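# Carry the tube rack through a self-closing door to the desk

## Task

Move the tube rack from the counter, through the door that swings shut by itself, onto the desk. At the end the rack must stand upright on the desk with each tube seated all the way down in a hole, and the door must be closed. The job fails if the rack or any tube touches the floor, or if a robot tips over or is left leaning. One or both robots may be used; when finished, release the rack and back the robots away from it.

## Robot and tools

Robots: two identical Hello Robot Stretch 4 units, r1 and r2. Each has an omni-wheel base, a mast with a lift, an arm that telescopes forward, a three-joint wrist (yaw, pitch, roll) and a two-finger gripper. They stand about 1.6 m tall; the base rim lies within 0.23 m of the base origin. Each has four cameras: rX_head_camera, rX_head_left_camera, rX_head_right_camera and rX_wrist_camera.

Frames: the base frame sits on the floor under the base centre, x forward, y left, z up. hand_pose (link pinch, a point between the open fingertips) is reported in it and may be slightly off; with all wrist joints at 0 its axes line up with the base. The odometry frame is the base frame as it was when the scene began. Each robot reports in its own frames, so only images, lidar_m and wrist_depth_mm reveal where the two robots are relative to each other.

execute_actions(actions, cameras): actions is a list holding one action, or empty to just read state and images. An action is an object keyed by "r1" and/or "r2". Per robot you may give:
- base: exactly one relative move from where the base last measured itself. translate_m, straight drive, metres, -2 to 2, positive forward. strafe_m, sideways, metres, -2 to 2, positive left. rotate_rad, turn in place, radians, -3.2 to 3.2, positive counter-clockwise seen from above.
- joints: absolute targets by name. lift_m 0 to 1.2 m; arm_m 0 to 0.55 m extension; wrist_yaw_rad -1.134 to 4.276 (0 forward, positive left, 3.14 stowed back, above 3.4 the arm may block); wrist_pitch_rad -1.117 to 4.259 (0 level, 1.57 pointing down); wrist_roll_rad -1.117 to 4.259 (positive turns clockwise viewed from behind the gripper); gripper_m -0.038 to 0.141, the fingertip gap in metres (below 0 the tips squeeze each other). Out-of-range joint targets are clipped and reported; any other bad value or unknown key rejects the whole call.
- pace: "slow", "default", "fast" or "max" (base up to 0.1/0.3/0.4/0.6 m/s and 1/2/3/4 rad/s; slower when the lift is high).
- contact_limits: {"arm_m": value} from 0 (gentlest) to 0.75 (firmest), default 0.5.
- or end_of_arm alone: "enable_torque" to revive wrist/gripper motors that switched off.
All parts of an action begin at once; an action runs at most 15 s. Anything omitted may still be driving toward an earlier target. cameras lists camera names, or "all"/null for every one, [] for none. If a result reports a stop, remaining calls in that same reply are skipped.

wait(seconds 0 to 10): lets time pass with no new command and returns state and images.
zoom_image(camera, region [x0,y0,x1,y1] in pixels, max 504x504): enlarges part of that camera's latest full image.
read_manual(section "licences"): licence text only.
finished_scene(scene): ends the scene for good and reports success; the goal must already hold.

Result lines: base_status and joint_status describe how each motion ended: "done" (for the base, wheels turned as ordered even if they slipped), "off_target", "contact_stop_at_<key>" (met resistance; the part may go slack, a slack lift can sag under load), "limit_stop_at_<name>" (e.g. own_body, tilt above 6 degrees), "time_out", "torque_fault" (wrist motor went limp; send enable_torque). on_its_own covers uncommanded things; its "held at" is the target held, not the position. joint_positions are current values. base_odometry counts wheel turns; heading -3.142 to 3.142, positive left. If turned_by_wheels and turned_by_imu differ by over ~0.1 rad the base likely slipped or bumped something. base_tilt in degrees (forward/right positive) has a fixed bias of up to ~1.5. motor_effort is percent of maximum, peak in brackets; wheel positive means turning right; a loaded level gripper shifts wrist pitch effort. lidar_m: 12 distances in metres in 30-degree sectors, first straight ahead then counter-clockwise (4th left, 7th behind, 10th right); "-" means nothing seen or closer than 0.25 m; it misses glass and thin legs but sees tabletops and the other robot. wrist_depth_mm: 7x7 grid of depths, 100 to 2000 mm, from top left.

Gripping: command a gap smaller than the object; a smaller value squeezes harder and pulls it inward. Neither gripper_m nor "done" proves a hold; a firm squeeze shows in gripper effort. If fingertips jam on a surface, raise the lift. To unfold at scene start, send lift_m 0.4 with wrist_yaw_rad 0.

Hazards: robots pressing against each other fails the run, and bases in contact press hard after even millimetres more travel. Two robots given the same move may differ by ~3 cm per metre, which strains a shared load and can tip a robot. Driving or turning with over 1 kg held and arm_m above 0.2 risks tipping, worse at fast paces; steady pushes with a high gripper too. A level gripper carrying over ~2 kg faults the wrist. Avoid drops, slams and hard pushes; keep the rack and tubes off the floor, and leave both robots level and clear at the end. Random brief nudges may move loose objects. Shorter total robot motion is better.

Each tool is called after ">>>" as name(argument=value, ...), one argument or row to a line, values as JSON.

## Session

>>> execute_actions(
  actions=[],
  cameras=["r1_head_left_camera","r1_head_right_camera","r2_head_left_camera","r2_head_right_camera","r1_wrist_camera","r2_wrist_camera"],
)

Scene clock: 0.00 s.
r1.base_odometry: x=+0.000 y=+0.000 heading=+0.000 (m, m, rad; r1's odometry frame)
r1.turned_by_wheels: +0.000 (rad since the last result)
r1.turned_by_imu: +0.000 (rad since the last result)
r1.base_tilt: forward=-0.2 right=+0.6 (deg)
r1.lidar_m: 1.32 1.43 1.85 1.54 1.54 1.40 1.22 1.22 1.45 2.42 2.43 2.86
r1.base_status: not commanded
r1.joint_positions: lift_m=+0.155 arm_m=+0.000 wrist_yaw_rad=+3.055 wrist_pitch_rad=+0.001 wrist_roll_rad=-0.013 gripper_m=+0.057
r1.joint_status: not commanded
r1.motor_effort: lift_m=+21 arm_m=+0 wrist_yaw_rad=+4 wrist_pitch_rad=-10 wrist_roll_rad=+0 gripper_m=-5 wheel_0=+0 wheel_1=+0 wheel_2=+0 (%)
r1.hand_pose: x=-0.1085 y=+0.1121 z=+0.3326 quat_wxyz=(+0.043, -0.001, -0.007, +0.999) (m; r1's base frame)
r1.wrist_depth_mm: - 142 1336 1397 1499 1576 1537 / - 140 1281 1366 1537 1661 1537 / 110 144 246 1430 1537 1618 1537 / 143 163 1308 1397 1464 1661 1661 / 1205 1255 1308 1464 1464 1618 1499 / 1160 1160 200 1118 200 1060 1025 / 809 788 842 - 809 732 768
r2.base_odometry: x=+0.000 y=+0.000 heading=+0.000 (m, m, rad; r2's odometry frame)
r2.turned_by_wheels: +0.000 (rad since the last result)
r2.turned_by_imu: +0.000 (rad since the last result)
r2.base_tilt: forward=-0.2 right=+0.3 (deg)
r2.lidar_m: 2.18 1.14 1.16 1.42 1.67 1.69 2.20 1.32 2.82 2.56 2.28 2.33
r2.base_status: not commanded
r2.joint_positions: lift_m=+0.227 arm_m=-0.002 wrist_yaw_rad=+3.047 wrist_pitch_rad=+0.010 wrist_roll_rad=+0.006 gripper_m=+0.057
r2.joint_status: not commanded
r2.motor_effort: lift_m=+17 arm_m=-1 wrist_yaw_rad=-1 wrist_pitch_rad=-7 wrist_roll_rad=-1 gripper_m=-2 wheel_0=+0 wheel_1=+0 wheel_2=+1 (%)
r2.hand_pose: x=-0.1095 y=+0.1143 z=+0.4027 quat_wxyz=(+0.047, -0.005, +0.003, +0.999) (m; r2's base frame)
r2.wrist_depth_mm: 136 139 - - - 1618 1430 / 110 139 - - - 1661 1430 / 115 140 - - - 1618 1430 / 137 170 - - - 1618 1430 / - - - - - 1618 1430 / 1281 1499 195 1464 198 1430 1366 / 1025 946 991 110 991 917 976
pictures: r1_head_left_camera, r1_head_right_camera, r1_wrist_camera, r2_head_left_camera, r2_head_right_camera, r2_wrist_camera
Images, in order (width x height): r1_head_left_camera 420x672, r1_head_right_camera 420x672, r1_wrist_camera 616x392, r2_head_left_camera 420x672, r2_head_right_camera 420x672, r2_wrist_camera 616x392.

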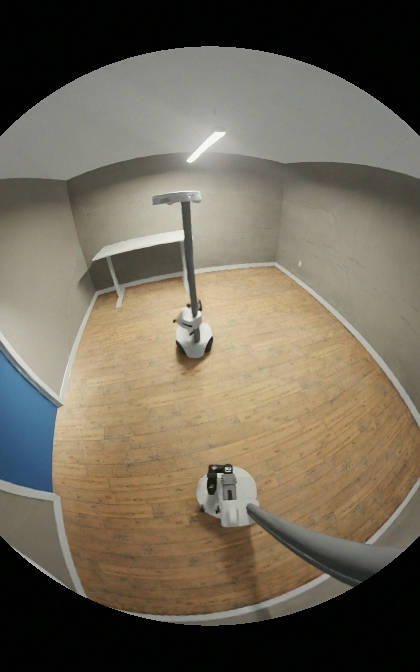

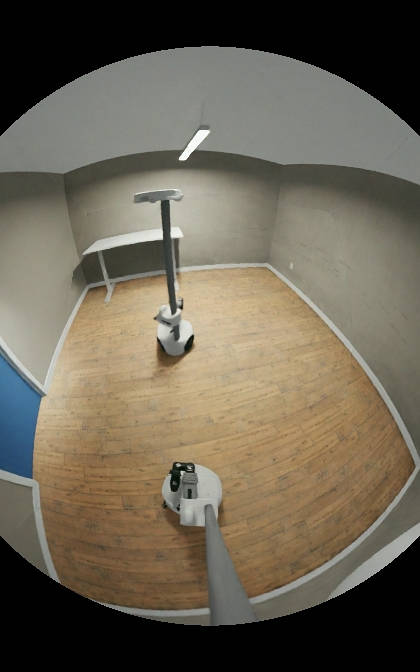

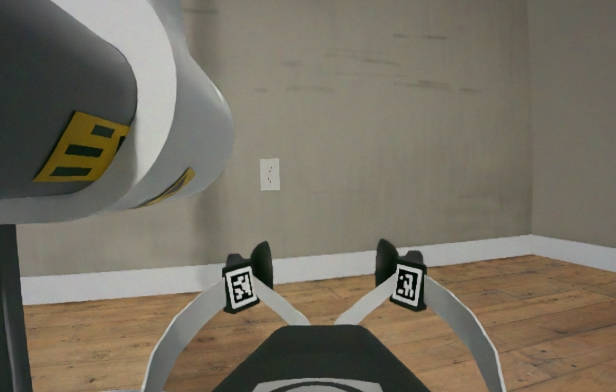

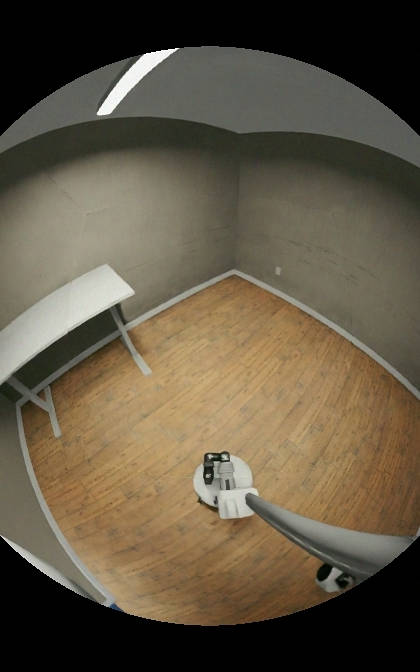

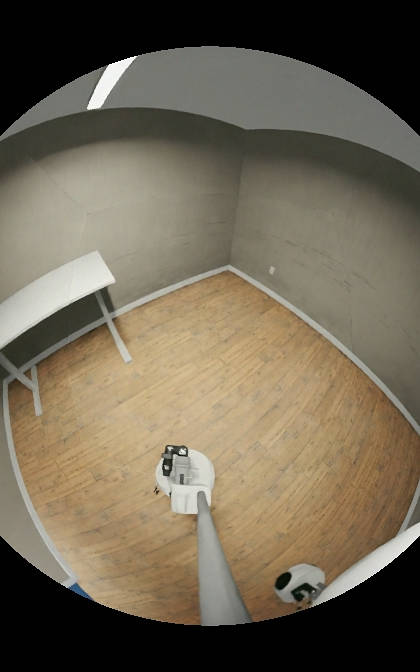

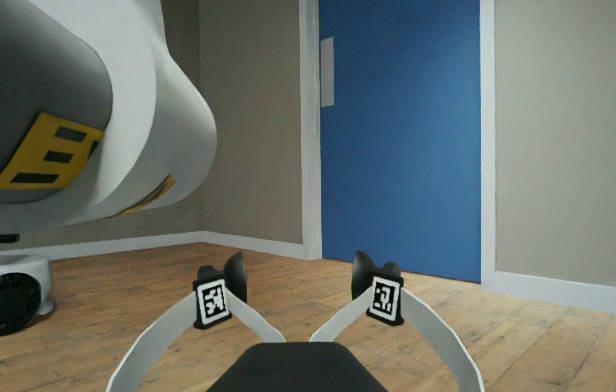

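>>> execute_actions(
  actions=[
    {"r1":{"base":{"rotate_rad":1.83},"joints":{"lift_m":0.3,"wrist_yaw_rad":3.14}},"r2":{"joints":{"lift_m":0.4,"wrist_yaw_rad":3.14}}},
  ],
  cameras=["r1_head_left_camera","r1_head_camera"],
)

Scene clock: 4.70 s.
r1.base_odometry: x=+0.000 y=+0.000 heading=+1.829 (m, m, rad; r1's odometry frame)
r1.turned_by_wheels: +1.829 (rad since the last result)
r1.turned_by_imu: +1.810 (rad since the last result)
r1.base_tilt: forward=-0.2 right=+0.6 (deg)
r1.lidar_m: 1.52 1.62 1.25 1.21 1.27 1.76 2.44 2.58 3.54 1.32 2.17 1.69
r1.base_status: done
r1.joint_positions: lift_m=+0.300 arm_m=+0.000 wrist_yaw_rad=+3.140 wrist_pitch_rad=+0.001 wrist_roll_rad=-0.013 gripper_m=+0.057
r1.joint_status: all done
r1.motor_effort: lift_m=+25(26) arm_m=+0(0) wrist_yaw_rad=+4(9) wrist_pitch_rad=-8(7) wrist_roll_rad=+1(0) gripper_m=-2(2) wheel_0=-2(7) wheel_1=-3(9) wheel_2=-3(8) (%)
r1.hand_pose: x=-0.1170 y=+0.0880 z=+0.4774 quat_wxyz=(+0.001, -0.001, -0.007, +1.000) (m; r1's base frame)
r1.wrist_depth_mm: - 139 251 - - - 1708 / - 117 144 - - - 1863 / - 122 158 - - - 1808 / 144 143 - - - - 1708 / 235 - - - - - 1863 / 231 1576 200 1576 201 1430 1397 / 227 1060 1160 - 1138 1008 1025
r2.base_odometry: x=+0.000 y=+0.000 heading=+0.000 (m, m, rad; r2's odometry frame)
r2.turned_by_wheels: +0.000 (rad since the last result)
r2.turned_by_imu: +0.002 (rad since the last result)
r2.base_tilt: forward=-0.2 right=+0.3 (deg)
r2.lidar_m: 2.16 1.14 1.15 1.44 1.66 1.68 2.19 1.34 2.81 2.56 2.30 2.33
r2.base_status: not commanded
r2.joint_positions: lift_m=+0.400 arm_m=-0.002 wrist_yaw_rad=+3.140 wrist_pitch_rad=+0.010 wrist_roll_rad=+0.006 gripper_m=+0.057
r2.joint_status: all done
r2.motor_effort: lift_m=+23(25) arm_m=-1(1) wrist_yaw_rad=+0(2) wrist_pitch_rad=-7(7) wrist_roll_rad=+0(0) gripper_m=-3(3) wheel_0=+0(0) wheel_1=+0(1) wheel_2=+1(1) (%)
r2.hand_pose: x=-0.1189 y=+0.0880 z=+0.5750 quat_wxyz=(+0.001, -0.005, +0.003, +1.000) (m; r2's base frame)
r2.wrist_depth_mm: - 135 - - - 1808 1464 / - 122 162 - - 1708 1464 / - 127 170 - - 1808 1499 / 137 137 - - - 1756 1499 / - - - - - 1808 1464 / 1281 - 195 - 198 1708 1464 / 1229 1308 1366 110 1366 1281 1336
pictures: r1_head_camera, r1_head_left_camera
Images, in order (width x height): r1_head_camera 420x560, r1_head_left_camera 420x672.

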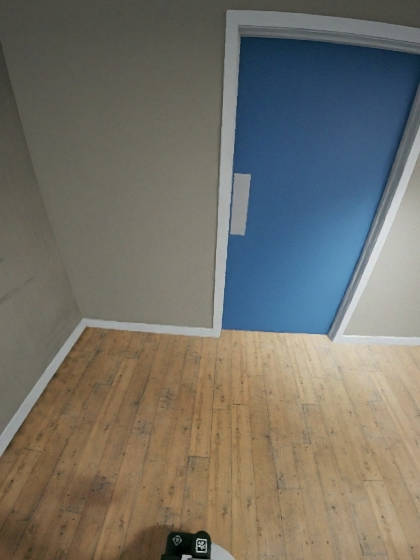

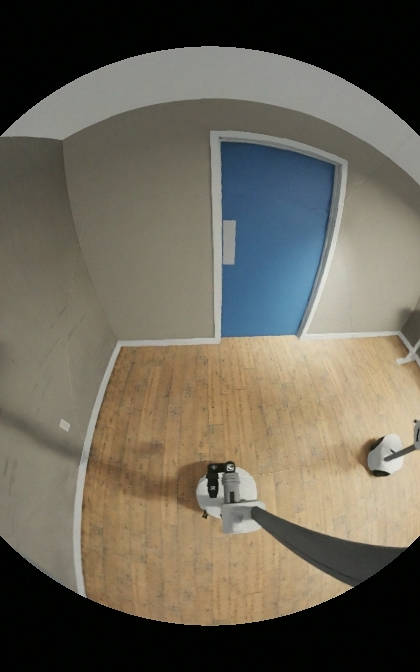

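>>> execute_actions(
  actions=[
    {"r1":{"base":{"strafe_m":-0.44},"pace":"fast"}},
  ],
  cameras=[],
)

>>> execute_actions(
  actions=[
    {"r1":{"base":{"rotate_rad":3.12},"pace":"default"}},
  ],
  cameras=[],
)

>>> execute_actions(
  actions=[
    {"r1":{"base":{"translate_m":-1.1}}},
  ],
  cameras=["r1_head_left_camera","r2_head_left_camera","r2_wrist_camera"],
)

Scene clock: 11.13 s.
r1.base_odometry: x=+0.425 y=+0.113 heading=+1.829 (m, m, rad; r1's odometry frame)
r1.turned_by_wheels: +0.000 (rad since the last result)
r1.turned_by_imu: -0.002 (rad since the last result)
r1.base_tilt: forward=-0.2 right=+0.6 (deg)
r1.lidar_m: 1.59 1.59 1.72 1.64 1.73 2.38 2.44 2.56 0.97 0.88 2.16 1.65
r1.base_status: done
r1.joint_positions: lift_m=+0.300 arm_m=+0.000 wrist_yaw_rad=+3.140 wrist_pitch_rad=+0.001 wrist_roll_rad=-0.013 gripper_m=+0.057
r1.joint_status: not commanded
r1.motor_effort: lift_m=+25(25) arm_m=+0(0) wrist_yaw_rad=+4(4) wrist_pitch_rad=-8(6) wrist_roll_rad=+0(1) gripper_m=-3(3) wheel_0=-2(12) wheel_1=+3(12) wheel_2=+0(4) (%)
r1.hand_pose: x=-0.1170 y=+0.0880 z=+0.4774 quat_wxyz=(+0.001, -0.001, -0.007, +1.000) (m; r1's base frame)
r1.wrist_depth_mm: - 139 250 - - - - / - 116 144 - - - - / - 122 159 - - - - / 144 143 - - - - - / 235 - - - - - - / 231 1576 200 1537 201 1430 1397 / 229 1098 1160 - 1118 1025 1060
r2.base_odometry: x=+0.000 y=+0.000 heading=+0.000 (m, m, rad; r2's odometry frame)
r2.turned_by_wheels: +0.000 (rad since the last result)
r2.turned_by_imu: +0.002 (rad since the last result)
r2.base_tilt: forward=-0.2 right=+0.3 (deg)
r2.lidar_m: 2.15 1.13 1.14 1.44 1.67 1.68 2.19 0.91 2.79 2.56 2.29 2.31
r2.base_status: not commanded
r2.joint_positions: lift_m=+0.400 arm_m=-0.002 wrist_yaw_rad=+3.140 wrist_pitch_rad=+0.010 wrist_roll_rad=+0.006 gripper_m=+0.057
r2.joint_status: not commanded
r2.motor_effort: lift_m=+23(23) arm_m=-1(1) wrist_yaw_rad=-3(2) wrist_pitch_rad=-7(8) wrist_roll_rad=+0(1) gripper_m=-3(4) wheel_0=+0(0) wheel_1=-1(1) wheel_2=+1(1) (%)
r2.hand_pose: x=-0.1189 y=+0.0880 z=+0.5750 quat_wxyz=(+0.001, -0.005, +0.003, +1.000) (m; r2's base frame)
r2.wrist_depth_mm: - 135 - - - 1808 1430 / - 122 162 - - 1756 1499 / - 127 171 - - 1808 1499 / 137 138 - - - 1808 1464 / 946 - - - - 1863 1464 / 1138 - 195 - 197 1756 1499 / 917 976 1366 110 1366 1255 1308
pictures: none
No camera images: the call's "cameras" was empty. Leave "cameras" out to get every camera's image.

Scene clock: 13.97 s.
r1.base_odometry: x=+0.426 y=+0.113 heading=-1.334 (m, m, rad; r1's odometry frame)
r1.turned_by_wheels: +3.120 (rad since the last result)
r1.turned_by_imu: +3.090 (rad since the last result)
r1.base_tilt: forward=-0.2 right=+0.6 (deg)
r1.lidar_m: 2.42 2.53 1.02 0.87 2.24 1.64 1.62 1.59 1.76 1.65 1.71 2.31
r1.base_status: done
r1.joint_positions: lift_m=+0.300 arm_m=+0.000 wrist_yaw_rad=+3.140 wrist_pitch_rad=+0.001 wrist_roll_rad=-0.013 gripper_m=+0.057
r1.joint_status: not commanded
r1.motor_effort: lift_m=+25(25) arm_m=+0(0) wrist_yaw_rad=+4(5) wrist_pitch_rad=-7(7) wrist_roll_rad=+1(1) gripper_m=-4(6) wheel_0=-1(7) wheel_1=-3(5) wheel_2=-1(7) (%)
r1.hand_pose: x=-0.1170 y=+0.0880 z=+0.4774 quat_wxyz=(+0.001, -0.001, -0.007, +1.000) (m; r1's base frame)
r1.wrist_depth_mm: - 139 251 1661 1708 1618 1537 / - 116 144 1756 1661 1618 1576 / - 122 158 1756 1808 1618 1618 / 144 143 1661 1756 1808 1661 1661 / 235 1708 1756 1756 1756 1661 1618 / 231 1618 200 1499 200 1430 1430 / 228 1078 1160 - 1118 1008 1060
r2.base_odometry: x=+0.000 y=+0.000 heading=+0.000 (m, m, rad; r2's odometry frame)
r2.turned_by_wheels: +0.000 (rad since the last result)
r2.turned_by_imu: +0.001 (rad since the last result)
r2.base_tilt: forward=-0.2 right=+0.4 (deg)
r2.lidar_m: 2.17 1.14 1.14 1.43 1.66 1.67 2.18 0.91 2.82 2.56 2.29 2.32
r2.base_status: not commanded
r2.joint_positions: lift_m=+0.400 arm_m=-0.002 wrist_yaw_rad=+3.140 wrist_pitch_rad=+0.010 wrist_roll_rad=+0.006 gripper_m=+0.057
r2.joint_status: not commanded
r2.motor_effort: lift_m=+23(23) arm_m=+0(1) wrist_yaw_rad=+2(0) wrist_pitch_rad=-7(8) wrist_roll_rad=-1(1) gripper_m=-6(0) wheel_0=+0(0) wheel_1=-1(1) wheel_2=+0(1) (%)
r2.hand_pose: x=-0.1189 y=+0.0880 z=+0.5750 quat_wxyz=(+0.001, -0.005, +0.003, +1.000) (m; r2's base frame)
r2.wrist_depth_mm: - 136 - - - 1756 1464 / - 122 161 - - 1756 1430 / - 127 172 - - 1808 1499 / 138 138 - - - 1756 1430 / 946 - - - - 1808 1464 / 1160 - 194 - 198 1756 1499 / 904 991 1397 110 1366 1281 1336
pictures: none
No camera images: the call's "cameras" was empty. Leave "cameras" out to get every camera's image.

Scene clock: 19.10 s.
r1.base_odometry: x=+0.168 y=+1.182 heading=-1.334 (m, m, rad; r1's odometry frame)
r1.turned_by_wheels: +0.000 (rad since the last result)
r1.turned_by_imu: +0.001 (rad since the last result)
r1.base_tilt: forward=-0.1 right=+0.7 (deg)
r1.lidar_m: 3.53 1.43 1.44 1.89 0.72 0.53 0.51 0.55 0.62 1.67 1.73 2.36
r1.base_status: done
r1.joint_positions: lift_m=+0.300 arm_m=+0.000 wrist_yaw_rad=+3.140 wrist_pitch_rad=+0.001 wrist_roll_rad=-0.013 gripper_m=+0.057
r1.joint_status: not commanded
r1.motor_effort: lift_m=+25(25) arm_m=+0(0) wrist_yaw_rad=+3(4) wrist_pitch_rad=-7(9) wrist_roll_rad=+0(1) gripper_m=-4(4) wheel_0=-1(4) wheel_1=-2(8) wheel_2=+1(8) (%)
r1.hand_pose: x=-0.1170 y=+0.0880 z=+0.4774 quat_wxyz=(+0.001, -0.001, -0.007, +1.000) (m; r1's base frame)
r1.wrist_depth_mm: - 139 251 647 640 640 634 / - 116 144 634 647 634 634 / - 122 159 647 654 640 647 / 144 144 661 654 654 647 647 / 235 661 668 661 640 647 640 / 231 661 200 654 201 661 668 / 227 683 668 - 668 661 661
r2.base_odometry: x=+0.000 y=+0.000 heading=+0.000 (m, m, rad; r2's odometry frame)
r2.turned_by_wheels: +0.000 (rad since the last result)
r2.turned_by_imu: +0.002 (rad since the last result)
r2.base_tilt: forward=-0.2 right=+0.3 (deg)
r2.lidar_m: 2.16 1.13 1.14 1.43 1.67 1.58 1.44 2.78 2.80 2.58 2.29 2.31
r2.base_status: not commanded
r2.joint_positions: lift_m=+0.400 arm_m=-0.002 wrist_yaw_rad=+3.140 wrist_pitch_rad=+0.010 wrist_roll_rad=+0.006 gripper_m=+0.057
r2.joint_status: not commanded
r2.motor_effort: lift_m=+23(23) arm_m=-1(1) wrist_yaw_rad=-1(0) wrist_pitch_rad=-7(7) wrist_roll_rad=-1(0) gripper_m=-4(0) wheel_0=+0(0) wheel_1=-1(1) wheel_2=+1(1) (%)
r2.hand_pose: x=-0.1189 y=+0.0880 z=+0.5750 quat_wxyz=(+0.001, -0.005, +0.003, +1.000) (m; r2's base frame)
r2.wrist_depth_mm: - 135 - - - 1808 1430 / - 122 162 - - 1808 1464 / - 127 171 - - 1808 1430 / 138 137 - - - 1863 1464 / - - - - - 1756 1430 / 1863 - 195 1618 197 1756 1499 / 1281 1308 1397 110 1336 1255 1308
pictures: r1_head_left_camera, r2_head_left_camera, r2_wrist_camera
Images, in order (width x height): r1_head_left_camera 420x672, r2_head_left_camera 420x672, r2_wrist_camera 616x392.

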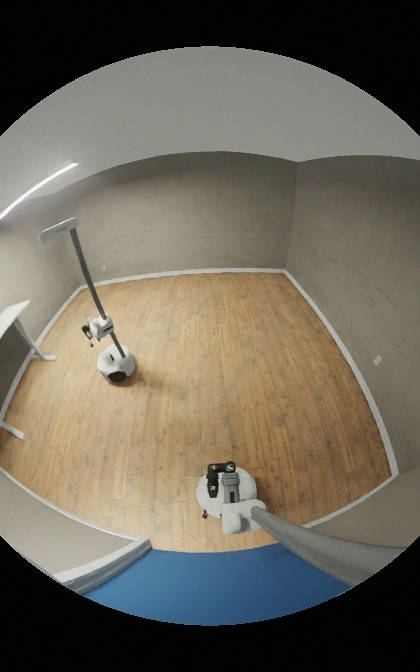

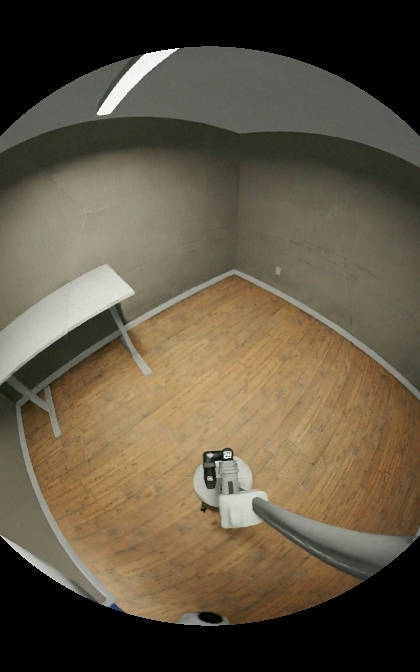

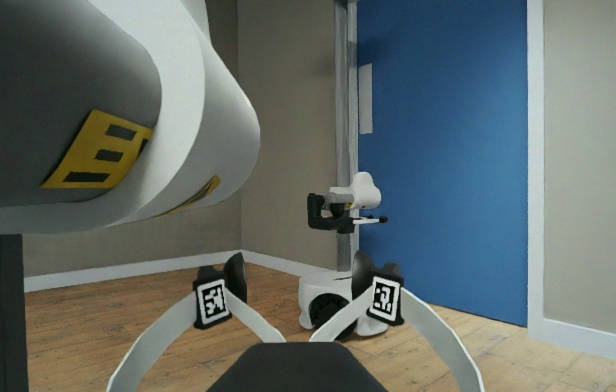

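>>> execute_actions(
  actions=[
    {"r1":{"base":{"strafe_m":0.06}},"r2":{"base":{"rotate_rad":2.4}}},
  ],
  cameras=[],
)

>>> execute_actions(
  actions=[
    {"r1":{"base":{"translate_m":-0.95},"pace":"slow"}},
  ],
  cameras=["r1_head_left_camera","r1_head_right_camera","r2_head_left_camera"],
)

Scene clock: 24.50 s.
r1.base_odometry: x=+0.226 y=+1.196 heading=-1.334 (m, m, rad; r1's odometry frame)
r1.turned_by_wheels: +0.000 (rad since the last result)
r1.turned_by_imu: -0.002 (rad since the last result)
r1.base_tilt: forward=-0.2 right=+0.6 (deg)
r1.lidar_m: 3.53 1.36 1.43 1.86 0.68 0.52 0.51 0.54 0.65 1.71 1.79 2.43
r1.base_status: done
r1.joint_positions: lift_m=+0.300 arm_m=+0.000 wrist_yaw_rad=+3.140 wrist_pitch_rad=+0.001 wrist_roll_rad=-0.013 gripper_m=+0.057
r1.joint_status: not commanded
r1.motor_effort: lift_m=+25(25) arm_m=+0(0) wrist_yaw_rad=+4(5) wrist_pitch_rad=-8(9) wrist_roll_rad=+0(1) gripper_m=-5(5) wheel_0=+0(7) wheel_1=+1(9) wheel_2=+1(2) (%)
r1.hand_pose: x=-0.1170 y=+0.0880 z=+0.4774 quat_wxyz=(+0.001, -0.001, -0.007, +1.000) (m; r1's base frame)
r1.wrist_depth_mm: - 139 251 647 640 640 634 / - 116 144 647 640 634 640 / - 122 159 654 647 640 640 / 144 143 668 661 654 654 647 / 234 676 668 668 654 654 654 / 230 676 200 668 200 661 654 / 227 676 668 - 668 668 654
r2.base_odometry: x=+0.000 y=+0.000 heading=+2.399 (m, m, rad; r2's odometry frame)
r2.turned_by_wheels: +2.399 (rad since the last result)
r2.turned_by_imu: +2.459 (rad since the last result)
r2.base_tilt: forward=-0.2 right=+0.3 (deg)
r2.lidar_m: 1.68 1.37 2.80 2.75 2.87 2.34 2.31 2.47 1.16 1.14 1.28 1.70
r2.base_status: done
r2.joint_positions: lift_m=+0.400 arm_m=-0.002 wrist_yaw_rad=+3.140 wrist_pitch_rad=+0.010 wrist_roll_rad=+0.006 gripper_m=+0.057
r2.joint_status: not commanded
r2.motor_effort: lift_m=+21(23) arm_m=-1(1) wrist_yaw_rad=+0(0) wrist_pitch_rad=-7(8) wrist_roll_rad=+0(0) gripper_m=-4(4) wheel_0=-2(12) wheel_1=-3(9) wheel_2=-1(8) (%)
r2.hand_pose: x=-0.1189 y=+0.0880 z=+0.5751 quat_wxyz=(+0.001, -0.005, +0.003, +1.000) (m; r2's base frame)
r2.wrist_depth_mm: - 135 - - - - - / - 122 162 - - - - / - 127 171 - - - - / 138 138 - - - - - / - - - - - - - / 1808 - 194 - 198 1921 1921 / 1308 1308 1366 110 1366 1255 1336
pictures: none
No camera images: the call's "cameras" was empty. Leave "cameras" out to get every camera's image.

action 0: r1: "base": translate_m = -0.95 would last too long for one action: at the pace "slow" translate_m can be at most 0.766 in either direction: name a faster pace, or command the rest in another action

>>> execute_actions(
  actions=[
    {"r1":{"base":{"translate_m":-0.75},"pace":"slow"}},
  ],
  cameras=["r1_head_left_camera","r1_head_right_camera","r2_head_left_camera"],
)

Scene clock: 31.83 s.
r1.base_odometry: x=+0.148 y=+1.520 heading=-1.252 (m, m, rad; r1's odometry frame)
r1.turned_by_wheels: +0.082 (rad since the last result)
r1.turned_by_imu: +0.069 (rad since the last result)
r1.base_tilt: forward=-0.2 right=+0.6 (deg)
r1.lidar_m: 3.86 1.63 2.23 0.51 0.26 0.25 - 0.25 0.33 0.68 1.83 2.65
r1.base_status: translate_m contact_stop (by the wheels' count: -0.333 of -0.750)
r1.joint_positions: lift_m=+0.300 arm_m=+0.000 wrist_yaw_rad=+3.140 wrist_pitch_rad=+0.001 wrist_roll_rad=-0.013 gripper_m=+0.057
r1.joint_status: not commanded
r1.on_its_own: the wheels are slack since a contact_stop
r1.motor_effort: lift_m=+24(25) arm_m=+0(0) wrist_yaw_rad=+2(2) wrist_pitch_rad=-8(9) wrist_roll_rad=+0(1) gripper_m=-4(3) wheel_0=+0(20) wheel_1=+0(35) wheel_2=+0(34) (%)
r1.hand_pose: x=-0.1170 y=+0.0879 z=+0.4775 quat_wxyz=(+0.001, -0.001, -0.007, +1.000) (m; r1's base frame)
r1.wrist_depth_mm: - 139 250 317 310 303 298 / - 116 144 319 312 306 300 / - 122 159 320 315 306 303 / 144 144 327 324 317 312 306 / 236 343 334 329 319 314 306 / 230 345 200 329 200 312 309 / 228 347 342 - 322 314 310
r2.base_odometry: x=+0.000 y=+0.000 heading=+2.399 (m, m, rad; r2's odometry frame)
r2.turned_by_wheels: +0.000 (rad since the last result)
r2.turned_by_imu: +0.003 (rad since the last result)
r2.base_tilt: forward=-0.4 right=+0.3 (deg)
r2.lidar_m: 1.66 1.64 2.81 2.78 2.89 2.34 2.31 2.46 1.18 1.17 1.29 1.68
r2.base_status: not commanded
r2.joint_positions: lift_m=+0.400 arm_m=-0.002 wrist_yaw_rad=+3.140 wrist_pitch_rad=+0.010 wrist_roll_rad=+0.006 gripper_m=+0.057
r2.joint_status: not commanded
r2.motor_effort: lift_m=+21(21) arm_m=-1(1) wrist_yaw_rad=+0(0) wrist_pitch_rad=-7(7) wrist_roll_rad=-1(1) gripper_m=-2(4) wheel_0=-2(2) wheel_1=-3(3) wheel_2=-1(1) (%)
r2.hand_pose: x=-0.1189 y=+0.0880 z=+0.5751 quat_wxyz=(+0.001, -0.005, +0.003, +1.000) (m; r2's base frame)
r2.wrist_depth_mm: - 135 - - - - - / - 122 161 - - - - / - 127 170 - - - - / 137 137 - - - - - / - - - - - - - / 1808 - 195 - 198 1983 1983 / 1336 1308 1366 110 1366 1255 1336
pictures: r1_head_left_camera, r1_head_right_camera, r2_head_left_camera
Images, in order (width x height): r1_head_left_camera 420x672, r1_head_right_camera 420x672, r2_head_left_camera 420x672.

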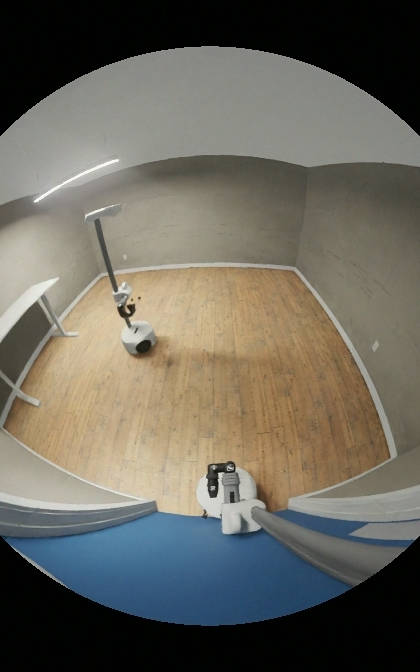

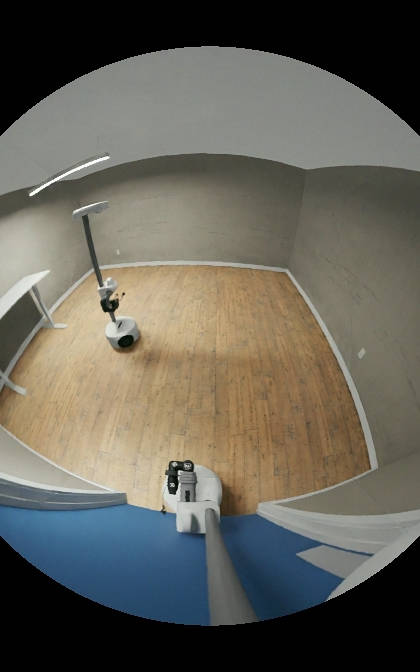

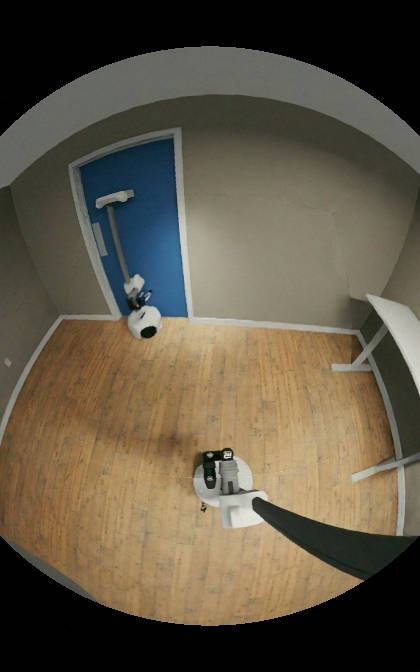

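>>> execute_actions(
  actions=[
    {"r1":{"base":{"strafe_m":0.1},"pace":"slow"}},
  ],
  cameras=[],
)

>>> execute_actions(
  actions=[
    {"r1":{"base":{"translate_m":-0.6},"pace":"slow"}},
  ],
  cameras=["r1_head_left_camera","r1_head_right_camera"],
)

Scene clock: 36.30 s.
r1.base_odometry: x=+0.243 y=+1.550 heading=-1.251 (m, m, rad; r1's odometry frame)
r1.turned_by_wheels: +0.001 (rad since the last result)
r1.turned_by_imu: -0.001 (rad since the last result)
r1.base_tilt: forward=-0.2 right=+0.6 (deg)
r1.lidar_m: 3.87 1.58 2.12 0.42 0.25 0.25 - 0.25 0.32 0.57 1.95 2.79
r1.base_status: done
r1.joint_positions: lift_m=+0.300 arm_m=+0.000 wrist_yaw_rad=+3.140 wrist_pitch_rad=+0.001 wrist_roll_rad=-0.013 gripper_m=+0.057
r1.joint_status: not commanded
r1.motor_effort: lift_m=+24(24) arm_m=+0(0) wrist_yaw_rad=+2(2) wrist_pitch_rad=-9(10) wrist_roll_rad=-1(1) gripper_m=-4(5) wheel_0=-19(19) wheel_1=+11(13) wheel_2=+23(29) (%)
r1.hand_pose: x=-0.1170 y=+0.0879 z=+0.4775 quat_wxyz=(+0.001, -0.001, -0.007, +1.000) (m; r1's base frame)
r1.wrist_depth_mm: - 139 251 314 309 300 294 / - 116 144 319 310 304 297 / - 122 158 320 310 304 298 / 144 143 325 322 317 306 300 / 236 342 332 324 315 309 301 / 231 343 200 327 200 309 306 / 227 345 338 - 319 312 309
r2.base_odometry: x=+0.000 y=+0.000 heading=+2.399 (m, m, rad; r2's odometry frame)
r2.turned_by_wheels: +0.000 (rad since the last result)
r2.turned_by_imu: +0.002 (rad since the last result)
r2.base_tilt: forward=-0.2 right=+0.3 (deg)
r2.lidar_m: 1.66 1.60 2.81 2.76 2.91 2.33 2.31 2.47 1.18 1.14 1.29 1.69
r2.base_status: not commanded
r2.joint_positions: lift_m=+0.400 arm_m=-0.002 wrist_yaw_rad=+3.140 wrist_pitch_rad=+0.010 wrist_roll_rad=+0.006 gripper_m=+0.057
r2.joint_status: not commanded
r2.motor_effort: lift_m=+21(21) arm_m=-1(1) wrist_yaw_rad=-1(1) wrist_pitch_rad=-7(7) wrist_roll_rad=-1(1) gripper_m=-6(2) wheel_0=-2(2) wheel_1=-3(3) wheel_2=-2(1) (%)
r2.hand_pose: x=-0.1189 y=+0.0880 z=+0.5751 quat_wxyz=(+0.001, -0.005, +0.003, +1.000) (m; r2's base frame)
r2.wrist_depth_mm: - 135 - - - - - / - 122 161 - - - - / - 127 171 - - - - / 137 137 - - - - - / - - - - - - - / 1808 - 194 - 198 1983 1983 / 1336 1336 1397 110 1366 1281 1336
pictures: none
No camera images: the call's "cameras" was empty. Leave "cameras" out to get every camera's image.

Scene clock: 37.70 s.
r1.base_odometry: x=+0.246 y=+1.546 heading=-1.226 (m, m, rad; r1's odometry frame)
r1.turned_by_wheels: +0.025 (rad since the last result)
r1.turned_by_imu: +0.024 (rad since the last result)
r1.base_tilt: forward=-0.1 right=+0.6 (deg)
r1.lidar_m: 3.85 1.59 2.14 0.43 0.26 0.25 - 0.25 0.34 0.70 1.96 2.88
r1.base_status: translate_m contact_stop (by the wheels' count: +0.005 of -0.600)
r1.joint_positions: lift_m=+0.300 arm_m=+0.000 wrist_yaw_rad=+3.140 wrist_pitch_rad=+0.002 wrist_roll_rad=-0.013 gripper_m=+0.057
r1.joint_status: not commanded
r1.on_its_own: the wheels are slack since a contact_stop
r1.motor_effort: lift_m=+24(24) arm_m=+0(0) wrist_yaw_rad=+4(3) wrist_pitch_rad=-8(8) wrist_roll_rad=+1(1) gripper_m=-3(6) wheel_0=+0(23) wheel_1=+0(34) wheel_2=+0(40) (%)
r1.hand_pose: x=-0.1170 y=+0.0879 z=+0.4775 quat_wxyz=(+0.001, -0.001, -0.007, +1.000) (m; r1's base frame)
r1.wrist_depth_mm: - 139 250 315 307 298 293 / - 116 144 319 309 300 296 / - 122 159 320 310 304 296 / 145 143 325 324 315 304 297 / 234 343 336 325 312 307 301 / 229 347 200 327 201 309 300 / 228 353 342 - 317 309 306
r2.base_odometry: x=+0.000 y=+0.000 heading=+2.399 (m, m, rad; r2's odometry frame)
r2.turned_by_wheels: +0.000 (rad since the last result)
r2.turned_by_imu: +0.001 (rad since the last result)
r2.base_tilt: forward=-0.2 right=+0.3 (deg)
r2.lidar_m: 1.67 1.57 2.80 2.77 2.89 2.33 2.29 2.47 1.16 1.14 1.27 1.68
r2.base_status: not commanded
r2.joint_positions: lift_m=+0.400 arm_m=-0.002 wrist_yaw_rad=+3.140 wrist_pitch_rad=+0.010 wrist_roll_rad=+0.006 gripper_m=+0.057
r2.joint_status: not commanded
r2.motor_effort: lift_m=+21(21) arm_m=-1(1) wrist_yaw_rad=+1(0) wrist_pitch_rad=-7(8) wrist_roll_rad=+0(0) gripper_m=-4(1) wheel_0=-2(2) wheel_1=-3(3) wheel_2=-1(1) (%)
r2.hand_pose: x=-0.1189 y=+0.0880 z=+0.5751 quat_wxyz=(+0.001, -0.005, +0.003, +1.000) (m; r2's base frame)
r2.wrist_depth_mm: - 136 - - - - - / - 122 162 - - - - / - 127 171 - - - - / 137 138 - - - - - / - - - - - - - / 1808 - 194 - 197 1983 1921 / 1308 1308 1397 110 1366 1255 1308
pictures: r1_head_left_camera, r1_head_right_camera
Images, in order (width x height): r1_head_left_camera 420x672, r1_head_right_camera 420x672.

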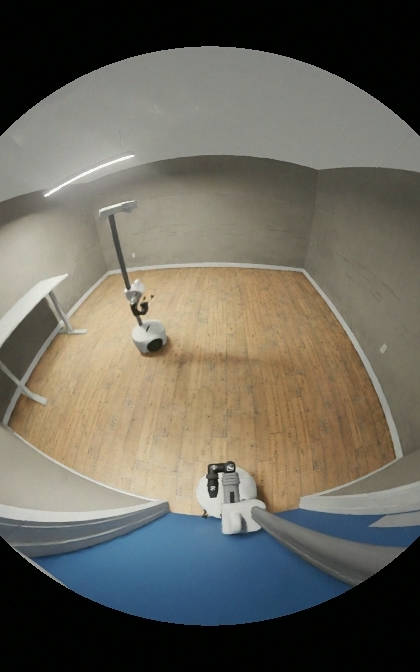

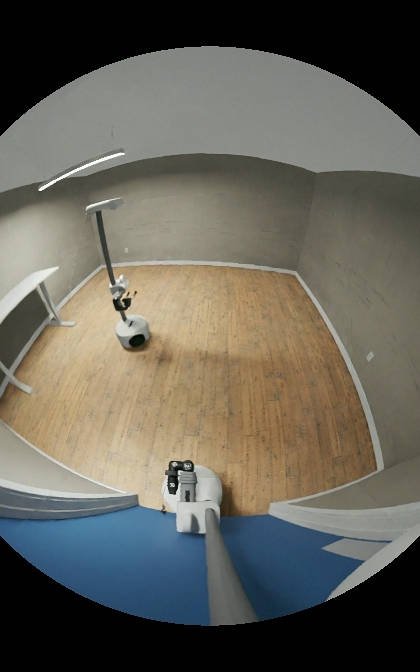

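>>> execute_actions(
  actions=[
    {"r1":{"base":{"translate_m":0.06},"pace":"slow"}},
  ],
  cameras=[],
)

>>> execute_actions(
  actions=[
    {"r1":{"base":{"rotate_rad":-0.18},"pace":"slow"}},
  ],
  cameras=[],
)

>>> execute_actions(
  actions=[
    {"r1":{"base":{"strafe_m":-0.08},"pace":"slow"}},
  ],
  cameras=["r1_head_left_camera"],
)

Scene clock: 45.10 s.
r1.base_odometry: x=+0.266 y=+1.490 heading=-1.226 (m, m, rad; r1's odometry frame)
r1.turned_by_wheels: +0.000 (rad since the last result)
r1.turned_by_imu: -0.002 (rad since the last result)
r1.base_tilt: forward=-0.1 right=+0.6 (deg)
r1.lidar_m: 3.79 1.54 2.11 0.53 0.33 0.26 0.25 0.29 0.41 1.12 1.96 2.87
r1.base_status: done
r1.joint_positions: lift_m=+0.300 arm_m=+0.000 wrist_yaw_rad=+3.140 wrist_pitch_rad=+0.002 wrist_roll_rad=-0.013 gripper_m=+0.057
r1.joint_status: not commanded
r1.motor_effort: lift_m=+24(24) arm_m=+0(0) wrist_yaw_rad=+2(4) wrist_pitch_rad=-9(8) wrist_roll_rad=+0(0) gripper_m=-1(3) wheel_0=+2(5) wheel_1=+3(6) wheel_2=-3(8) (%)
r1.hand_pose: x=-0.1170 y=+0.0879 z=+0.4775 quat_wxyz=(+0.001, -0.001, -0.007, +1.000) (m; r1's base frame)
r1.wrist_depth_mm: - 139 249 370 364 353 345 / - 116 144 377 366 355 345 / - 121 159 377 370 362 349 / 144 143 387 382 368 364 353 / 235 407 397 384 373 364 357 / 231 413 200 387 200 362 359 / 227 418 404 - 375 366 362
r2.base_odometry: x=+0.000 y=+0.000 heading=+2.399 (m, m, rad; r2's odometry frame)
r2.turned_by_wheels: +0.000 (rad since the last result)
r2.turned_by_imu: +0.002 (rad since the last result)
r2.base_tilt: forward=-0.3 right=+0.4 (deg)
r2.lidar_m: 1.67 1.51 2.78 2.76 2.88 2.33 2.31 2.47 1.18 1.16 1.28 1.69
r2.base_status: not commanded
r2.joint_positions: lift_m=+0.400 arm_m=-0.002 wrist_yaw_rad=+3.140 wrist_pitch_rad=+0.010 wrist_roll_rad=+0.006 gripper_m=+0.057
r2.joint_status: not commanded
r2.motor_effort: lift_m=+21(21) arm_m=-1(1) wrist_yaw_rad=-1(1) wrist_pitch_rad=-8(7) wrist_roll_rad=+0(0) gripper_m=-1(4) wheel_0=-2(2) wheel_1=-3(3) wheel_2=-1(1) (%)
r2.hand_pose: x=-0.1189 y=+0.0880 z=+0.5751 quat_wxyz=(+0.001, -0.005, +0.003, +1.000) (m; r2's base frame)
r2.wrist_depth_mm: - 135 - - - - - / - 122 162 - - - - / - 127 171 - - - - / 137 138 - - - - - / - - - - - - - / 1863 - 195 - 198 1983 1921 / 1281 1308 1366 110 1397 1281 1336
pictures: none
No camera images: the call's "cameras" was empty. Leave "cameras" out to get every camera's image.

Scene clock: 46.23 s.
r1.base_odometry: x=+0.266 y=+1.490 heading=-1.405 (m, m, rad; r1's odometry frame)
r1.turned_by_wheels: -0.179 (rad since the last result)
r1.turned_by_imu: -0.178 (rad since the last result)
r1.base_tilt: forward=-0.2 right=+0.6 (deg)
r1.lidar_m: 3.79 1.52 2.23 1.17 0.41 0.27 0.25 0.25 0.35 0.60 1.89 2.40
r1.base_status: done
r1.joint_positions: lift_m=+0.300 arm_m=+0.000 wrist_yaw_rad=+3.140 wrist_pitch_rad=+0.002 wrist_roll_rad=-0.013 gripper_m=+0.057
r1.joint_status: not commanded
r1.motor_effort: lift_m=+24(24) arm_m=+0(0) wrist_yaw_rad=+2(4) wrist_pitch_rad=-10(10) wrist_roll_rad=+1(1) gripper_m=-5(4) wheel_0=+3(6) wheel_1=+2(6) wheel_2=+2(9) (%)
r1.hand_pose: x=-0.1170 y=+0.0879 z=+0.4775 quat_wxyz=(+0.001, -0.001, -0.007, +1.000) (m; r1's base frame)
r1.wrist_depth_mm: - 139 251 389 392 397 402 / - 116 144 392 394 402 407 / - 122 159 394 402 404 410 / 144 144 387 399 402 410 413 / 236 389 392 399 402 410 413 / 231 387 200 402 201 413 421 / 227 394 397 - 413 413 421
r2.base_odometry: x=+0.000 y=+0.000 heading=+2.399 (m, m, rad; r2's odometry frame)
r2.turned_by_wheels: +0.000 (rad since the last result)
r2.turned_by_imu: +0.000 (rad since the last result)
r2.base_tilt: forward=-0.2 right=+0.3 (deg)
r2.lidar_m: 1.65 1.54 2.79 2.76 2.88 2.33 2.29 2.48 1.15 1.15 1.27 1.69
r2.base_status: not commanded
r2.joint_positions: lift_m=+0.400 arm_m=-0.002 wrist_yaw_rad=+3.140 wrist_pitch_rad=+0.010 wrist_roll_rad=+0.006 gripper_m=+0.057
r2.joint_status: not commanded
r2.motor_effort: lift_m=+21(21) arm_m=-1(1) wrist_yaw_rad=-1(2) wrist_pitch_rad=-8(7) wrist_roll_rad=-1(0) gripper_m=-5(2) wheel_0=-2(2) wheel_1=-3(3) wheel_2=-1(1) (%)
r2.hand_pose: x=-0.1189 y=+0.0880 z=+0.5751 quat_wxyz=(+0.001, -0.005, +0.003, +1.000) (m; r2's base frame)
r2.wrist_depth_mm: - 135 - - - - - / - 122 163 - - - - / - 127 170 - - - - / 138 138 - - - - - / - - - - - - - / 1808 - 195 - 198 1983 1983 / 1281 1308 1397 110 1366 1281 1308
pictures: none
No camera images: the call's "cameras" was empty. Leave "cameras" out to get every camera's image.

Scene clock: 48.17 s.
r1.base_odometry: x=+0.188 y=+1.477 heading=-1.405 (m, m, rad; r1's odometry frame)
r1.turned_by_wheels: +0.000 (rad since the last result)
r1.turned_by_imu: -0.001 (rad since the last result)
r1.base_tilt: forward=-0.1 right=+0.6 (deg)
r1.lidar_m: 3.81 1.58 1.71 1.11 0.38 0.26 0.25 0.25 0.32 0.53 1.82 2.33
r1.base_status: done
r1.joint_positions: lift_m=+0.300 arm_m=+0.000 wrist_yaw_rad=+3.140 wrist_pitch_rad=+0.002 wrist_roll_rad=-0.013 gripper_m=+0.057
r1.joint_status: not commanded
r1.motor_effort: lift_m=+24(24) arm_m=+0(0) wrist_yaw_rad=+3(3) wrist_pitch_rad=-10(9) wrist_roll_rad=-1(2) gripper_m=-3(5) wheel_0=+4(7) wheel_1=-1(6) wheel_2=+0(1) (%)
r1.hand_pose: x=-0.1170 y=+0.0879 z=+0.4775 quat_wxyz=(+0.001, -0.001, -0.007, +1.000) (m; r1's base frame)
r1.wrist_depth_mm: - 139 250 382 382 392 394 / - 116 144 384 387 389 394 / - 122 159 389 389 394 399 / 145 143 382 387 394 397 407 / 235 379 389 394 394 404 404 / 230 384 200 392 200 407 413 / 228 384 392 - 402 410 413
r2.base_odometry: x=+0.000 y=+0.000 heading=+2.399 (m, m, rad; r2's odometry frame)
r2.turned_by_wheels: +0.000 (rad since the last result)
r2.turned_by_imu: +0.001 (rad since the last result)
r2.base_tilt: forward=-0.3 right=+0.3 (deg)
r2.lidar_m: 1.67 1.59 2.80 2.76 2.87 2.33 2.31 2.46 1.17 1.16 1.29 1.70
r2.base_status: not commanded
r2.joint_positions: lift_m=+0.400 arm_m=-0.002 wrist_yaw_rad=+3.140 wrist_pitch_rad=+0.010 wrist_roll_rad=+0.006 gripper_m=+0.057
r2.joint_status: not commanded
r2.motor_effort: lift_m=+21(21) arm_m=-1(1) wrist_yaw_rad=-2(1) wrist_pitch_rad=-8(7) wrist_roll_rad=+0(1) gripper_m=-3(3) wheel_0=-2(2) wheel_1=-3(3) wheel_2=-1(1) (%)
r2.hand_pose: x=-0.1189 y=+0.0880 z=+0.5751 quat_wxyz=(+0.001, -0.005, +0.003, +1.000) (m; r2's base frame)
r2.wrist_depth_mm: - 135 - - - - - / - 122 162 - - - - / - 127 171 - - - - / 137 137 - - - - - / - - - - - - - / 1863 - 195 - 197 1983 1863 / 1308 1281 1397 110 1336 1281 1336
pictures: r1_head_left_camera
Images, in order (width x height): r1_head_left_camera 420x672.

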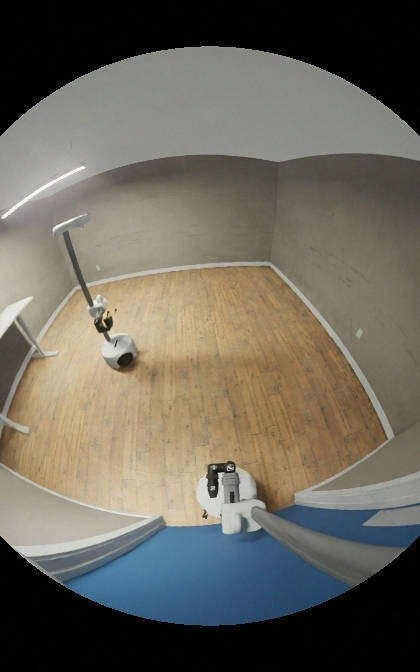

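>>> execute_actions(
  actions=[
    {"r1":{"base":{"translate_m":-0.6}}},
  ],
  cameras=["r1_head_left_camera","r1_head_right_camera"],
)

Scene clock: 53.50 s.
r1.base_odometry: x=+0.214 y=+1.574 heading=-1.430 (m, m, rad; r1's odometry frame)
r1.turned_by_wheels: -0.025 (rad since the last result)
r1.turned_by_imu: -0.095 (rad since the last result)
r1.base_tilt: forward=-0.2 right=+0.7 (deg)
r1.lidar_m: 3.85 1.59 1.61 2.10 0.36 0.25 - 0.25 0.26 0.46 1.85 2.24
r1.base_status: translate_m contact_stop (by the wheels' count: -0.093 of -0.600)
r1.joint_positions: lift_m=+0.300 arm_m=+0.000 wrist_yaw_rad=+3.140 wrist_pitch_rad=+0.001 wrist_roll_rad=-0.013 gripper_m=+0.057
r1.joint_status: not commanded
r1.on_its_own: the wheels are slack since a contact_stop
r1.motor_effort: lift_m=+21(24) arm_m=+0(0) wrist_yaw_rad=+4(0) wrist_pitch_rad=-9(11) wrist_roll_rad=-1(1) gripper_m=-4(4) wheel_0=+0(28) wheel_1=+0(28) wheel_2=+0(38) (%)
r1.hand_pose: x=-0.1170 y=+0.0879 z=+0.4778 quat_wxyz=(+0.001, -0.001, -0.007, +1.000) (m; r1's base frame)
r1.wrist_depth_mm: - 139 251 336 347 359 375 / - 116 144 338 349 359 377 / - 122 159 340 351 366 375 / 144 143 327 343 357 368 377 / 235 320 329 345 353 370 382 / 230 322 200 345 200 373 387 / 226 324 334 - 366 373 389
r2.base_odometry: x=+0.000 y=+0.000 heading=+2.399 (m, m, rad; r2's odometry frame)
r2.turned_by_wheels: +0.000 (rad since the last result)
r2.turned_by_imu: +0.002 (rad since the last result)
r2.base_tilt: forward=-0.2 right=+0.3 (deg)
r2.lidar_m: 1.67 1.57 2.80 2.77 2.89 2.33 2.30 2.48 1.17 1.15 1.28 1.69
r2.base_status: not commanded
r2.joint_positions: lift_m=+0.400 arm_m=-0.002 wrist_yaw_rad=+3.140 wrist_pitch_rad=+0.010 wrist_roll_rad=+0.006 gripper_m=+0.057
r2.joint_status: not commanded
r2.motor_effort: lift_m=+21(21) arm_m=-1(1) wrist_yaw_rad=+0(0) wrist_pitch_rad=-7(8) wrist_roll_rad=+0(0) gripper_m=-5(6) wheel_0=-2(2) wheel_1=-3(3) wheel_2=-1(1) (%)
r2.hand_pose: x=-0.1189 y=+0.0880 z=+0.5751 quat_wxyz=(+0.001, -0.005, +0.003, +1.000) (m; r2's base frame)
r2.wrist_depth_mm: - 135 - - - - - / - 122 162 - - - - / - 127 171 - - - - / 138 137 - - - - - / - - - - - - - / 1921 - 194 - 196 1983 1863 / 1308 1308 1430 110 1366 1281 1366
pictures: r1_head_left_camera, r1_head_right_camera
Images, in order (width x height): r1_head_left_camera 420x672, r1_head_right_camera 420x672.

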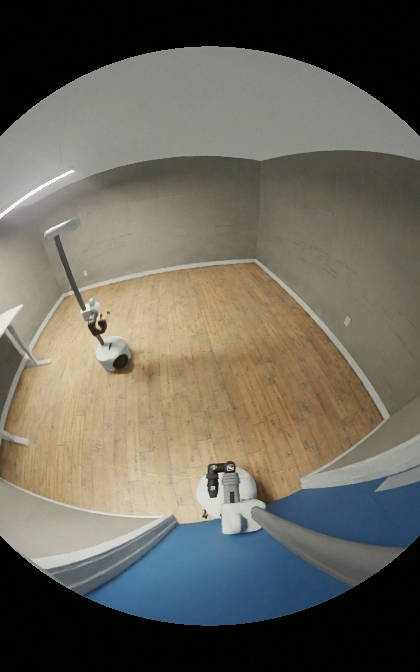

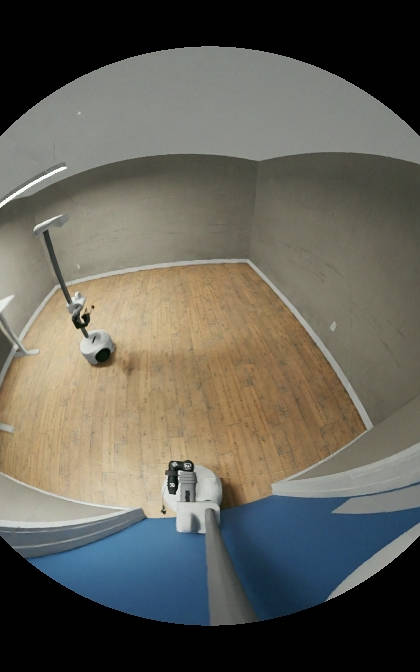

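>>> execute_actions(
  actions=[
    {"r1":{"base":{"translate_m":0.25},"pace":"slow"}},
  ],
  cameras=[],
)

>>> execute_actions(
  actions=[
    {"r1":{"base":{"rotate_rad":1.69}}},
  ],
  cameras=["r1_head_left_camera","r1_head_right_camera"],
)

Scene clock: 60.17 s.
r1.base_odometry: x=+0.249 y=+1.327 heading=-1.430 (m, m, rad; r1's odometry frame)
r1.turned_by_wheels: +0.000 (rad since the last result)
r1.turned_by_imu: -0.003 (rad since the last result)
r1.base_tilt: forward=-0.2 right=+0.6 (deg)
r1.lidar_m: 3.60 1.45 1.41 2.13 0.62 0.48 0.43 0.44 0.55 0.86 1.81 2.17
r1.base_status: done
r1.joint_positions: lift_m=+0.300 arm_m=+0.000 wrist_yaw_rad=+3.140 wrist_pitch_rad=+0.001 wrist_roll_rad=-0.013 gripper_m=+0.057
r1.joint_status: not commanded
r1.motor_effort: lift_m=+21(21) arm_m=+0(0) wrist_yaw_rad=+4(3) wrist_pitch_rad=-8(9) wrist_roll_rad=+1(0) gripper_m=-2(4) wheel_0=+1(5) wheel_1=+1(3) wheel_2=-2(5) (%)
r1.hand_pose: x=-0.1170 y=+0.0879 z=+0.4778 quat_wxyz=(+0.001, -0.001, -0.007, +1.000) (m; r1's base frame)
r1.wrist_depth_mm: - 139 252 574 597 615 539 / - 117 144 580 603 621 539 / - 122 158 591 603 609 544 / 144 144 554 585 609 621 549 / 236 549 574 585 615 627 559 / 229 559 199 597 200 597 554 / 227 549 569 - 627 597 569
r2.base_odometry: x=+0.000 y=+0.000 heading=+2.399 (m, m, rad; r2's odometry frame)
r2.turned_by_wheels: +0.000 (rad since the last result)
r2.turned_by_imu: +0.003 (rad since the last result)
r2.base_tilt: forward=-0.3 right=+0.4 (deg)
r2.lidar_m: 1.66 1.41 2.80 2.78 2.89 2.32 2.30 2.46 1.18 1.15 1.30 1.68
r2.base_status: not commanded
r2.joint_positions: lift_m=+0.400 arm_m=-0.002 wrist_yaw_rad=+3.140 wrist_pitch_rad=+0.010 wrist_roll_rad=+0.006 gripper_m=+0.057
r2.joint_status: not commanded
r2.motor_effort: lift_m=+21(21) arm_m=-1(1) wrist_yaw_rad=-1(1) wrist_pitch_rad=-7(7) wrist_roll_rad=-1(1) gripper_m=-7(3) wheel_0=-2(2) wheel_1=-3(3) wheel_2=-1(1) (%)
r2.hand_pose: x=-0.1189 y=+0.0880 z=+0.5751 quat_wxyz=(+0.001, -0.005, +0.003, +1.000) (m; r2's base frame)
r2.wrist_depth_mm: - 135 - - - - - / - 122 162 - - - - / - 127 171 - - - - / 138 138 - - - - - / - - - - - - - / 1863 - 194 - 197 1983 1863 / 1336 1308 1430 110 1366 1281 1308
pictures: none
No camera images: the call's "cameras" was empty. Leave "cameras" out to get every camera's image.

Scene clock: 62.30 s.
r1.base_odometry: x=+0.249 y=+1.327 heading=+0.259 (m, m, rad; r1's odometry frame)
r1.turned_by_wheels: +1.690 (rad since the last result)
r1.turned_by_imu: +1.673 (rad since the last result)
r1.base_tilt: forward=-0.1 right=+0.6 (deg)
r1.lidar_m: 2.01 0.57 0.47 0.42 0.44 0.58 1.14 1.85 2.43 3.64 1.42 1.47
r1.base_status: done
r1.joint_positions: lift_m=+0.300 arm_m=+0.000 wrist_yaw_rad=+3.140 wrist_pitch_rad=+0.001 wrist_roll_rad=-0.013 gripper_m=+0.057
r1.joint_status: not commanded
r1.motor_effort: lift_m=+21(21) arm_m=+0(0) wrist_yaw_rad=+4(5) wrist_pitch_rad=-8(9) wrist_roll_rad=-1(0) gripper_m=-4(4) wheel_0=+0(8) wheel_1=-1(8) wheel_2=-1(8) (%)
r1.hand_pose: x=-0.1170 y=+0.0879 z=+0.4778 quat_wxyz=(+0.001, -0.001, -0.007, +1.000) (m; r1's base frame)
r1.wrist_depth_mm: - 139 251 1921 1042 654 517 / - 116 144 1921 1078 654 525 / - 122 159 1983 1098 668 530 / 144 143 1921 1921 1098 683 539 / 234 1863 1921 1983 917 676 539 / 230 1537 199 1537 201 661 539 / 227 1098 1160 - 878 654 535
r2.base_odometry: x=+0.000 y=+0.000 heading=+2.399 (m, m, rad; r2's odometry frame)
r2.turned_by_wheels: +0.000 (rad since the last result)
r2.turned_by_imu: +0.001 (rad since the last result)
r2.base_tilt: forward=-0.2 right=+0.5 (deg)
r2.lidar_m: 1.67 1.42 2.81 2.77 2.90 2.34 2.29 2.46 1.17 1.16 1.26 1.68
r2.base_status: not commanded
r2.joint_positions: lift_m=+0.400 arm_m=-0.002 wrist_yaw_rad=+3.140 wrist_pitch_rad=+0.010 wrist_roll_rad=+0.006 gripper_m=+0.057
r2.joint_status: not commanded
r2.motor_effort: lift_m=+21(21) arm_m=-1(1) wrist_yaw_rad=-1(1) wrist_pitch_rad=-8(8) wrist_roll_rad=+0(1) gripper_m=-4(4) wheel_0=-2(2) wheel_1=-3(3) wheel_2=-2(1) (%)
r2.hand_pose: x=-0.1189 y=+0.0880 z=+0.5751 quat_wxyz=(+0.001, -0.005, +0.003, +1.000) (m; r2's base frame)
r2.wrist_depth_mm: - 136 - - - - - / - 122 162 - - - - / - 127 171 - - - - / 137 137 - - - - - / - - - - - - - / 1863 - 194 - 198 1921 1921 / 1281 1308 1366 110 1366 1255 1366
pictures: r1_head_left_camera, r1_head_right_camera
Images, in order (width x height): r1_head_left_camera 420x672, r1_head_right_camera 420x672.

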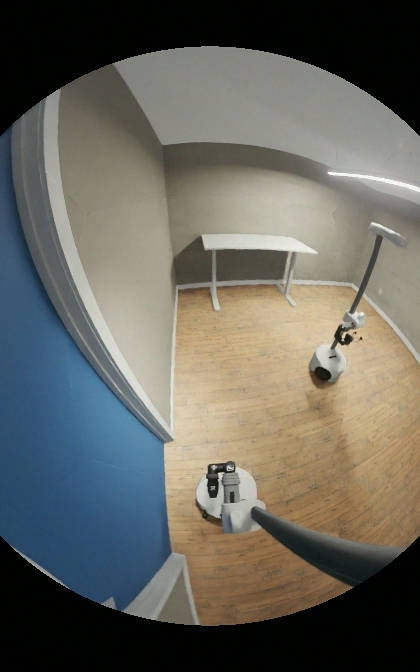

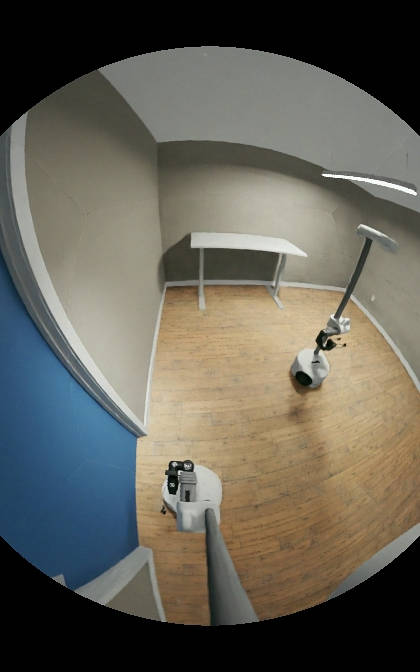

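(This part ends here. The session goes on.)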